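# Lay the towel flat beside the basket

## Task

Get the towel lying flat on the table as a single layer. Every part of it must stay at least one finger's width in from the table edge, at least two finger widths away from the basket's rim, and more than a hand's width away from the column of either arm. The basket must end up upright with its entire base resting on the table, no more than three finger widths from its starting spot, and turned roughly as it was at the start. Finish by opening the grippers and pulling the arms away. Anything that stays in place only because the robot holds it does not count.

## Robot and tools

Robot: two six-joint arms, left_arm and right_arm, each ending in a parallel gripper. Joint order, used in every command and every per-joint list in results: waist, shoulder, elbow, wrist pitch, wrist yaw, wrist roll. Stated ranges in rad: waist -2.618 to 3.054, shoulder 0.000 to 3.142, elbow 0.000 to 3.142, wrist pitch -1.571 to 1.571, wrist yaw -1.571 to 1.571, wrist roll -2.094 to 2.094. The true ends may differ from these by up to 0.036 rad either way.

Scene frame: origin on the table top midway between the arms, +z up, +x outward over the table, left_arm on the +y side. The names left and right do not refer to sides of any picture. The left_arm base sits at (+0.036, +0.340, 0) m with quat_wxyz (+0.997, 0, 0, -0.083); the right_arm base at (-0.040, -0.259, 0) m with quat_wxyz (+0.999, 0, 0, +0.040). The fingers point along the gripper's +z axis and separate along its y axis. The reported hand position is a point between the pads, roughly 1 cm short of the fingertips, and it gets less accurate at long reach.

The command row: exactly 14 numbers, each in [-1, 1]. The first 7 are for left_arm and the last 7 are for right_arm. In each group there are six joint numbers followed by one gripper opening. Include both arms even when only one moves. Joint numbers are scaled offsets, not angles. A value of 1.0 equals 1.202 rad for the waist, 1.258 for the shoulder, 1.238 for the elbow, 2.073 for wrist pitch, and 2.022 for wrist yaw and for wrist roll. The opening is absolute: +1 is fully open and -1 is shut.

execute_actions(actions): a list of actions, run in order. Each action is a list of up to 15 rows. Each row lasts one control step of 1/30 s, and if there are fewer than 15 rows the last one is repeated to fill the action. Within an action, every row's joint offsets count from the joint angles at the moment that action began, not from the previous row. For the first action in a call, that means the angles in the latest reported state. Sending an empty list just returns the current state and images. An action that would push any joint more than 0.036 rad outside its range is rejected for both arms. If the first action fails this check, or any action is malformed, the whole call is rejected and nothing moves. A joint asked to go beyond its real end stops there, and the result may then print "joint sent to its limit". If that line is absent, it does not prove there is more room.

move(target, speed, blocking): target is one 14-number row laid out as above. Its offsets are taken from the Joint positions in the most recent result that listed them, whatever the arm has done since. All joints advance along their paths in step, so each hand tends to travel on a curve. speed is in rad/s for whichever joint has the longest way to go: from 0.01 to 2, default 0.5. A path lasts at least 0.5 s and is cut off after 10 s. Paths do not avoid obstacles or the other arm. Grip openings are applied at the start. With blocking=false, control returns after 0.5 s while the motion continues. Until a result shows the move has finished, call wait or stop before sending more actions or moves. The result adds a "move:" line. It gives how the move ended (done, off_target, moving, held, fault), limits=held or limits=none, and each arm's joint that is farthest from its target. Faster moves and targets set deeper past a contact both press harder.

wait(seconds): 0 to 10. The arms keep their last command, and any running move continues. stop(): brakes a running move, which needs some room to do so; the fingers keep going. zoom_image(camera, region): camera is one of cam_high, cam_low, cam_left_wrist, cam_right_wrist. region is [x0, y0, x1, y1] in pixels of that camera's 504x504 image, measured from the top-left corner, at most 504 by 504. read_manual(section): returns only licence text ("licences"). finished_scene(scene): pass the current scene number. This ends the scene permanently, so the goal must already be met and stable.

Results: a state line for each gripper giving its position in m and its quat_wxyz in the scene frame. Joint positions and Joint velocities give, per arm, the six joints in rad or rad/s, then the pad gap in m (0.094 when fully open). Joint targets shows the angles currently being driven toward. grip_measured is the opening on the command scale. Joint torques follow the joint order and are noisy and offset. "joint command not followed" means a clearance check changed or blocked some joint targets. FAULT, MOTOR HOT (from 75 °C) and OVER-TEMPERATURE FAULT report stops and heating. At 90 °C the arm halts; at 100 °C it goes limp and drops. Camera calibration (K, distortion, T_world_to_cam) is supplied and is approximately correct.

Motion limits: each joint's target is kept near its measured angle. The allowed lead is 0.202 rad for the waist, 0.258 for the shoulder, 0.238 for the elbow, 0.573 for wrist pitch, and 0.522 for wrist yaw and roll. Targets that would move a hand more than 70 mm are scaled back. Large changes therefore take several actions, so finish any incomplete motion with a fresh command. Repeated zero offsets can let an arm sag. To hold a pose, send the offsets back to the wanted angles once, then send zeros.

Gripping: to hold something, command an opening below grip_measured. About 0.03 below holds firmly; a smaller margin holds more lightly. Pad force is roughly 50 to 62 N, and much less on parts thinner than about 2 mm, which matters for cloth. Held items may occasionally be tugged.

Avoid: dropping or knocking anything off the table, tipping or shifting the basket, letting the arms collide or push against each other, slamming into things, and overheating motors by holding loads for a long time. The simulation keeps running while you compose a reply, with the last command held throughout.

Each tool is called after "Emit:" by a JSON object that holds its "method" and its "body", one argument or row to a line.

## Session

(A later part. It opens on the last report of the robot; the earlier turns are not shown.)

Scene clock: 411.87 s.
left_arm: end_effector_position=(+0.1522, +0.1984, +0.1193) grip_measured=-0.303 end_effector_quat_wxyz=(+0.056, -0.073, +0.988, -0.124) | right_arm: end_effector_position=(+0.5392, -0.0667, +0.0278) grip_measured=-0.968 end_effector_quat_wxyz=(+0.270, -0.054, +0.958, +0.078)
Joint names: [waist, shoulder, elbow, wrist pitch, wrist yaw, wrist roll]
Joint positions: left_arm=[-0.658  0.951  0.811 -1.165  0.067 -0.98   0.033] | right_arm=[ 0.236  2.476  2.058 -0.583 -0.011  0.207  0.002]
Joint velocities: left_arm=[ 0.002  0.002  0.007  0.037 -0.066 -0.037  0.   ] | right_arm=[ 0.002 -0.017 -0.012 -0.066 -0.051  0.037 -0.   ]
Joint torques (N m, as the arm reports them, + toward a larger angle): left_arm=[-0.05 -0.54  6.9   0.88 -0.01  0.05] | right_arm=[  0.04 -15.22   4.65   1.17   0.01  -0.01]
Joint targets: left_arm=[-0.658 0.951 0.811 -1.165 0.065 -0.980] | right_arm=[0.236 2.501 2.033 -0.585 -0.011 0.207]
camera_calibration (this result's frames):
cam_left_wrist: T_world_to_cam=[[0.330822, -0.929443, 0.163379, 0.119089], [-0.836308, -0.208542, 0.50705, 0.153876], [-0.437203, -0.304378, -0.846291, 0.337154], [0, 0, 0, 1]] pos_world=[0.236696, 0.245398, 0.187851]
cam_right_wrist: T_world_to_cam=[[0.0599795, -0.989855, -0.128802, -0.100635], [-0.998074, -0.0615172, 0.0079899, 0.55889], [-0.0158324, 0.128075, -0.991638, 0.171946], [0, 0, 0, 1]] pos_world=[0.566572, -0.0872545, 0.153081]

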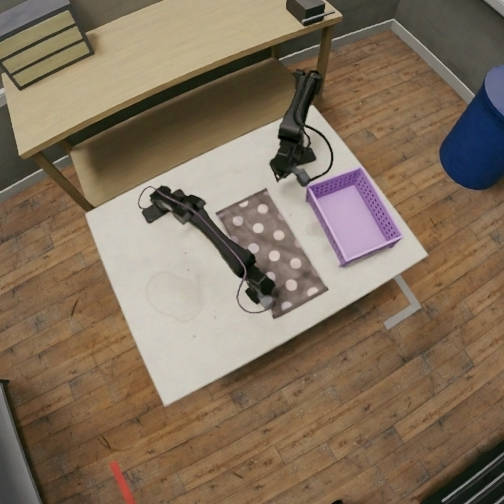

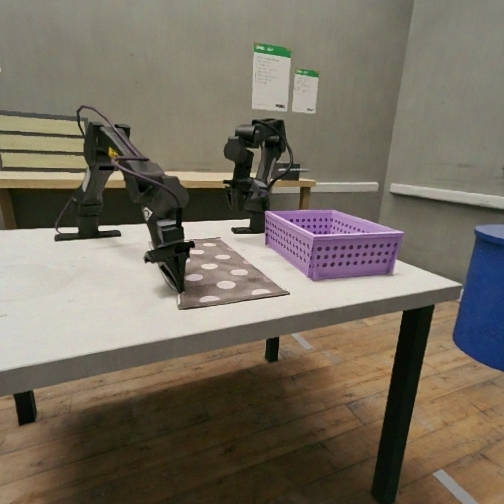

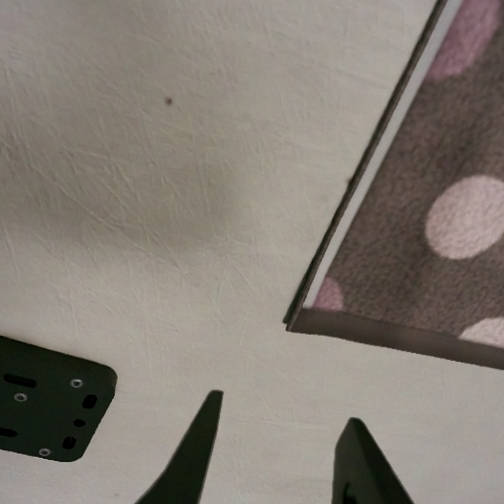

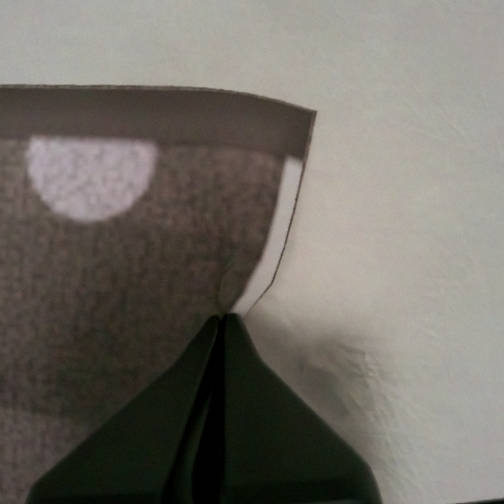

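The corner popped out. Lift a bit, release, retract.

Emit:
{"method": "move", "body": {
  "target": [0,0,0,0,0,0,-0.3,-0.015,-0.04,0.03,0,0,0,-1],
  "speed": 0.08
}}

Emit:
{"method": "move", "body": {
  "target": [0,0,0,0,0,0,-0.3,0,0,0,0,0,0,0.0]
}}

Emit:
{"method": "move", "body": {
  "target": [0.2,-0.2,0,0,0,0,-0.3,-0.3,-0.9,-0.6,-0.2,0,0,0.0],
  "speed": 0.5
}}

Emit:
{"method": "zoom_image", "body": {
  "camera": "cam_high",
  "region": [170, 150, 370, 330]
}}

Scene clock: 417.40 s.
left_arm: end_effector_position=(+0.1519, +0.1981, +0.1193) grip_measured=-0.303 end_effector_quat_wxyz=(+0.055, -0.073, +0.988, -0.125) | right_arm: end_effector_position=(+0.5427, -0.0719, +0.0389) grip_measured=-0.968 end_effector_quat_wxyz=(+0.279, -0.049, +0.956, +0.079)
Joint names: [waist, shoulder, elbow, wrist pitch, wrist yaw, wrist roll]
Joint positions: left_arm=[-0.658  0.951  0.811 -1.165  0.069 -0.98   0.033] | right_arm=[ 0.227  2.457  2.058 -0.583 -0.011  0.207  0.002]
Joint velocities: left_arm=[-0.007  0.007 -0.002 -0.022 -0.095 -0.007 -0.001] | right_arm=[ 0.017  0.002 -0.007 -0.022  0.022 -0.022 -0.   ]
Joint torques (N m, as the arm reports them, + toward a larger angle): left_arm=[-0.01 -0.58  6.89  0.95  0.02  0.01] | right_arm=[ -0.57 -20.16   8.56   1.19   0.01  -0.01]
Joint targets: left_arm=[-0.658 0.951 0.811 -1.165 0.067 -0.980] | right_arm=[0.218 2.426 2.095 -0.583 -0.011 0.207]
move: off_target (right_arm); limits=none; left_arm: farthest joint: the wrist yaw, 0.002 radians from its target (0.000 radians at the start); right_arm: farthest joint: the elbow, 0.037 radians from its target (0.037 radians at the start)
camera_calibration (this result's frames):
cam_left_wrist: T_world_to_cam=[[0.330529, -0.929396, 0.164238, 0.118866], [-0.83561, -0.207277, 0.508717, 0.152997], [-0.438756, -0.305384, -0.845123, 0.337258], [0, 0, 0, 1]] pos_world=[0.236531, 0.245179, 0.18767]
cam_right_wrist: T_world_to_cam=[[0.0525452, -0.989648, -0.133549, -0.100373], [-0.998613, -0.051608, -0.0104721, 0.563671], [0.0034715, 0.133913, -0.990987, 0.173592], [0, 0, 0, 1]] pos_world=[0.56756, -0.0934904, 0.164526]

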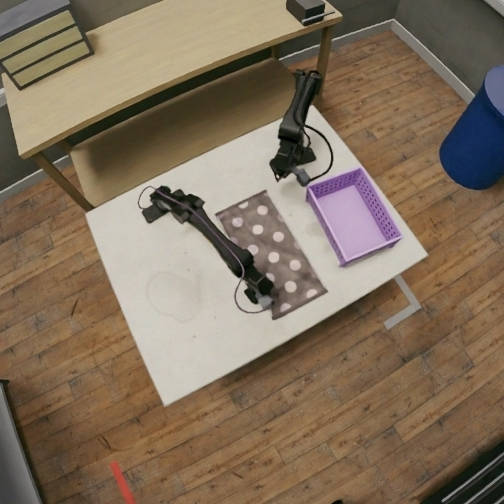

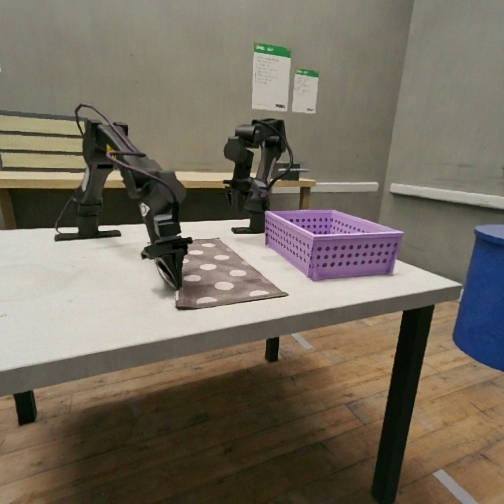

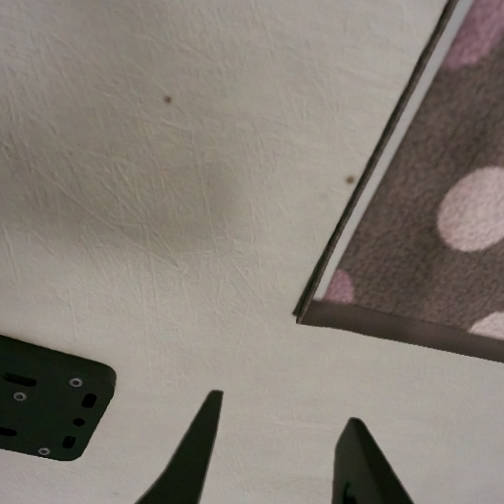

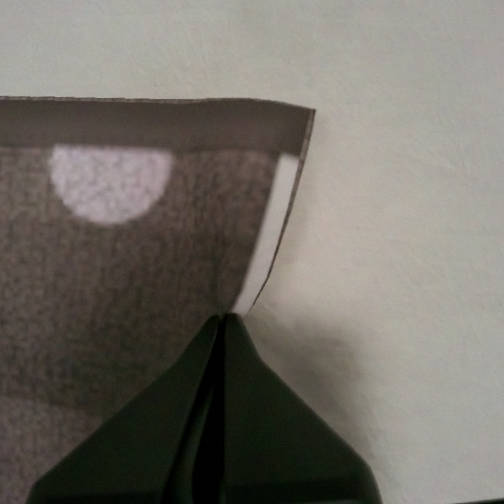

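Scene clock: 417.90 s.
left_arm: end_effector_position=(+0.1516, +0.1979, +0.1194) grip_measured=-0.303 end_effector_quat_wxyz=(+0.054, -0.073, +0.988, -0.126) | right_arm: end_effector_position=(+0.5427, -0.0719, +0.0389) grip_measured=-0.001 end_effector_quat_wxyz=(+0.279, -0.049, +0.956, +0.079)
Joint names: [waist, shoulder, elbow, wrist pitch, wrist yaw, wrist roll]
Joint positions: left_arm=[-0.658  0.951  0.811 -1.165  0.072 -0.98   0.033] | right_arm=[ 0.227  2.457  2.058 -0.583 -0.011  0.207  0.047]
Joint velocities: left_arm=[ 0.002  0.032  0.002  0.007 -0.037 -0.037  0.001] | right_arm=[-0.022 -0.002 -0.022 -0.037 -0.022 -0.037 -0.001]
Joint torques (N m, as the arm reports them, + toward a larger angle): left_arm=[ 0.03 -0.55  6.79  0.91  0.    0.04] | right_arm=[ -0.03 -17.37   6.3    1.2    0.02   0.  ]
Joint targets: left_arm=[-0.658 0.951 0.811 -1.165 0.069 -0.980] | right_arm=[0.227 2.457 2.058 -0.583 -0.011 0.207]
move: done; limits=none; left_arm: farthest joint: the wrist yaw, 0.003 radians from its target (0.000 radians at the start); right_arm: farthest joint: the waist, 0.000 radians from its target (0.000 radians at the start)
camera_calibration (this result's frames):
cam_left_wrist: T_world_to_cam=[[0.330238, -0.929347, 0.165097, 0.118641], [-0.834908, -0.206011, 0.51038, 0.152117], [-0.440309, -0.306388, -0.843952, 0.337359], [0, 0, 0, 1]] pos_world=[0.236366, 0.24496, 0.18749]
cam_right_wrist: T_world_to_cam=[[0.0525452, -0.989648, -0.133549, -0.100373], [-0.998613, -0.051608, -0.0104721, 0.563671], [0.0034715, 0.133913, -0.990987, 0.173592], [0, 0, 0, 1]] pos_world=[0.56756, -0.0934904, 0.164526]

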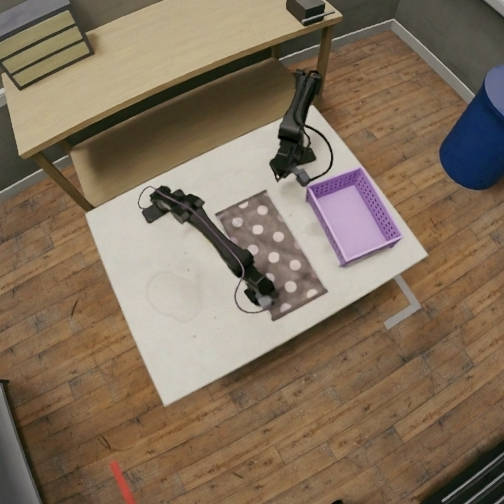

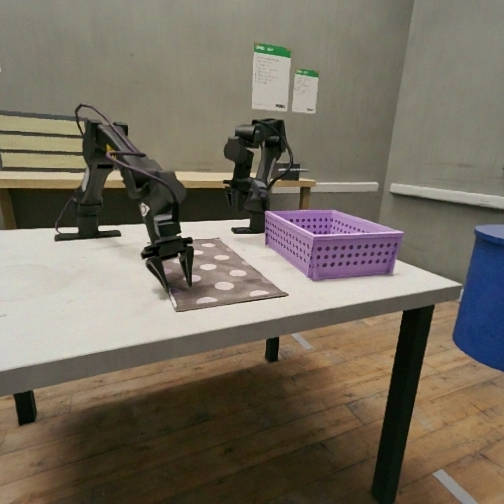

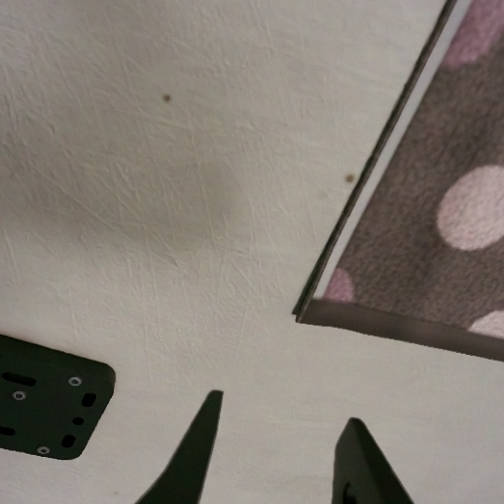

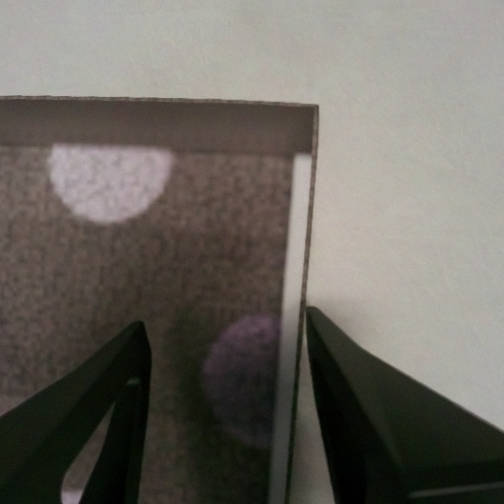

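Scene clock: 420.67 s.
left_arm: end_effector_position=(+0.1771, +0.2297, +0.1555) grip_measured=-0.303 end_effector_quat_wxyz=(+0.145, -0.177, +0.953, -0.197) | right_arm: end_effector_position=(+0.3025, -0.2720, +0.2245) grip_measured=-0.001 end_effector_quat_wxyz=(+0.284, +0.120, +0.951, +0.028)
Joint names: [waist, shoulder, elbow, wrist pitch, wrist yaw, wrist roll]
Joint positions: left_arm=[-0.427  0.728  0.811 -1.165  0.076 -0.98   0.033] | right_arm=[-0.127  1.345  1.332 -0.979 -0.011  0.207  0.047]
Joint velocities: left_arm=[ 0.007  0.007  0.012 -0.022  0.007 -0.007  0.   ] | right_arm=[ 0.002  0.027 -0.002  0.051 -0.007  0.051  0.   ]
Joint torques (N m, as the arm reports them, + toward a larger angle): left_arm=[ 0.87 -1.06  6.86  1.28 -0.05  0.01] | right_arm=[-0.53 -7.9   4.91  1.03  0.01  0.  ]
Joint targets: left_arm=[-0.418 0.700 0.811 -1.165 0.072 -0.980] | right_arm=[-0.134 1.325 1.315 -0.997 -0.011 0.207]
move: off_target (left_arm); limits=none; left_arm: farthest joint: the shoulder, 0.028 radians from its target (0.252 radians at the start); right_arm: farthest joint: the shoulder, 0.020 radians from its target (1.132 radians at the start)
camera_calibration (this result's frames):
cam_left_wrist: T_world_to_cam=[[0.483893, -0.79614, 0.36333, 0.0452506], [-0.850832, -0.330848, 0.408197, 0.208908], [-0.204775, -0.506656, -0.837476, 0.392073], [0, 0, 0, 1]] pos_world=[0.236136, 0.303789, 0.226635]
cam_right_wrist: T_world_to_cam=[[-0.294474, -0.946653, -0.130896, -0.144931], [-0.954863, 0.297047, -0.000133406, 0.394807], [0.0390086, 0.124949, -0.991396, 0.372105], [0, 0, 0, 1]] pos_world=[0.319793, -0.300969, 0.349985]

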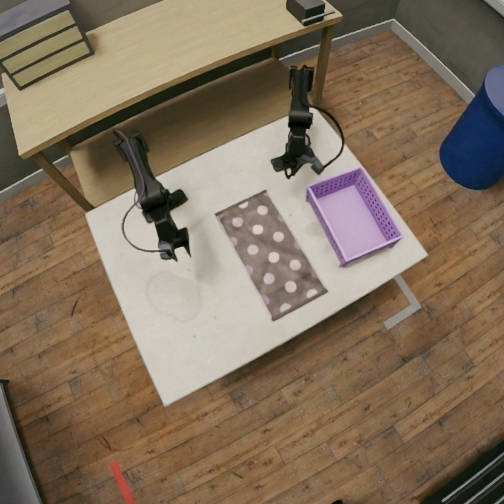

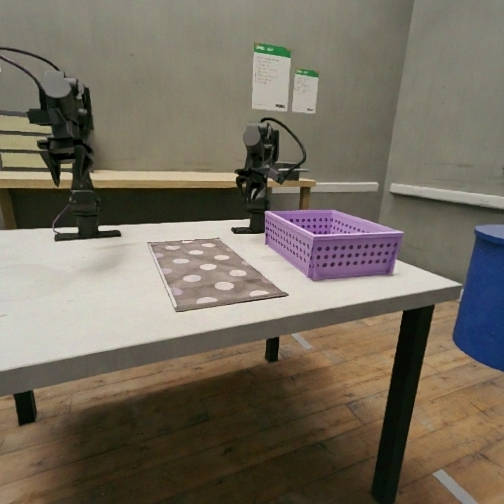

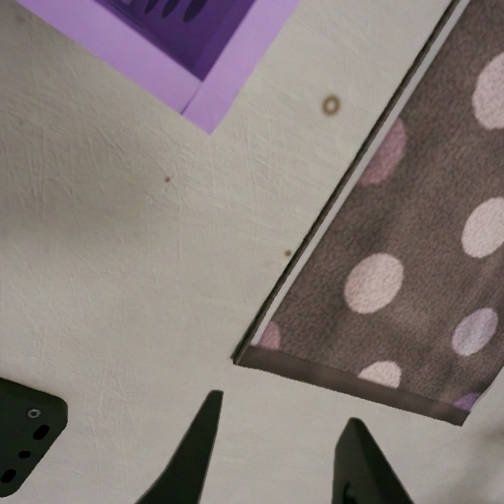

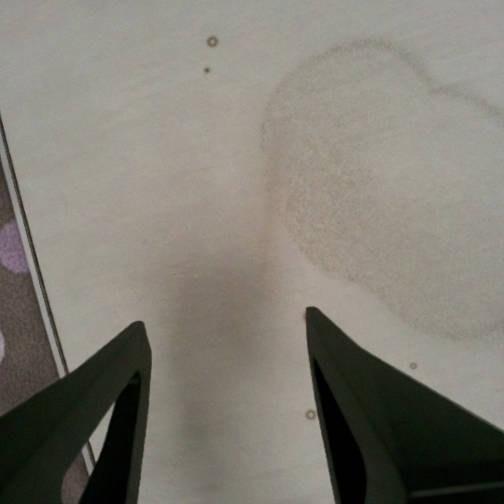

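Region (170, 150, 370, 330) of cam_high's 504x504 image, scaled by 2.520, with more detail than that image has; it fills the top 454 rows of this view, and the rest is white.

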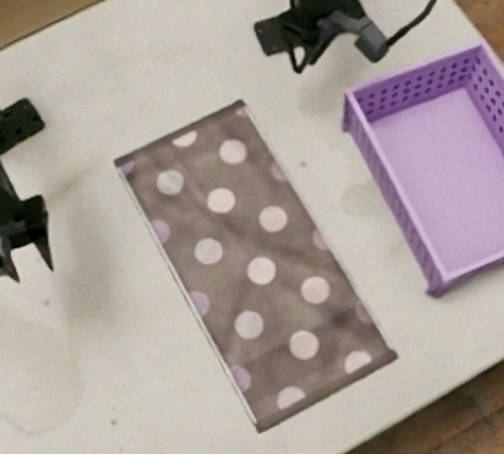

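Emit:
{"method": "finished_scene", "body": {
  "scene": 2
}}

The scene is finished: the task was done.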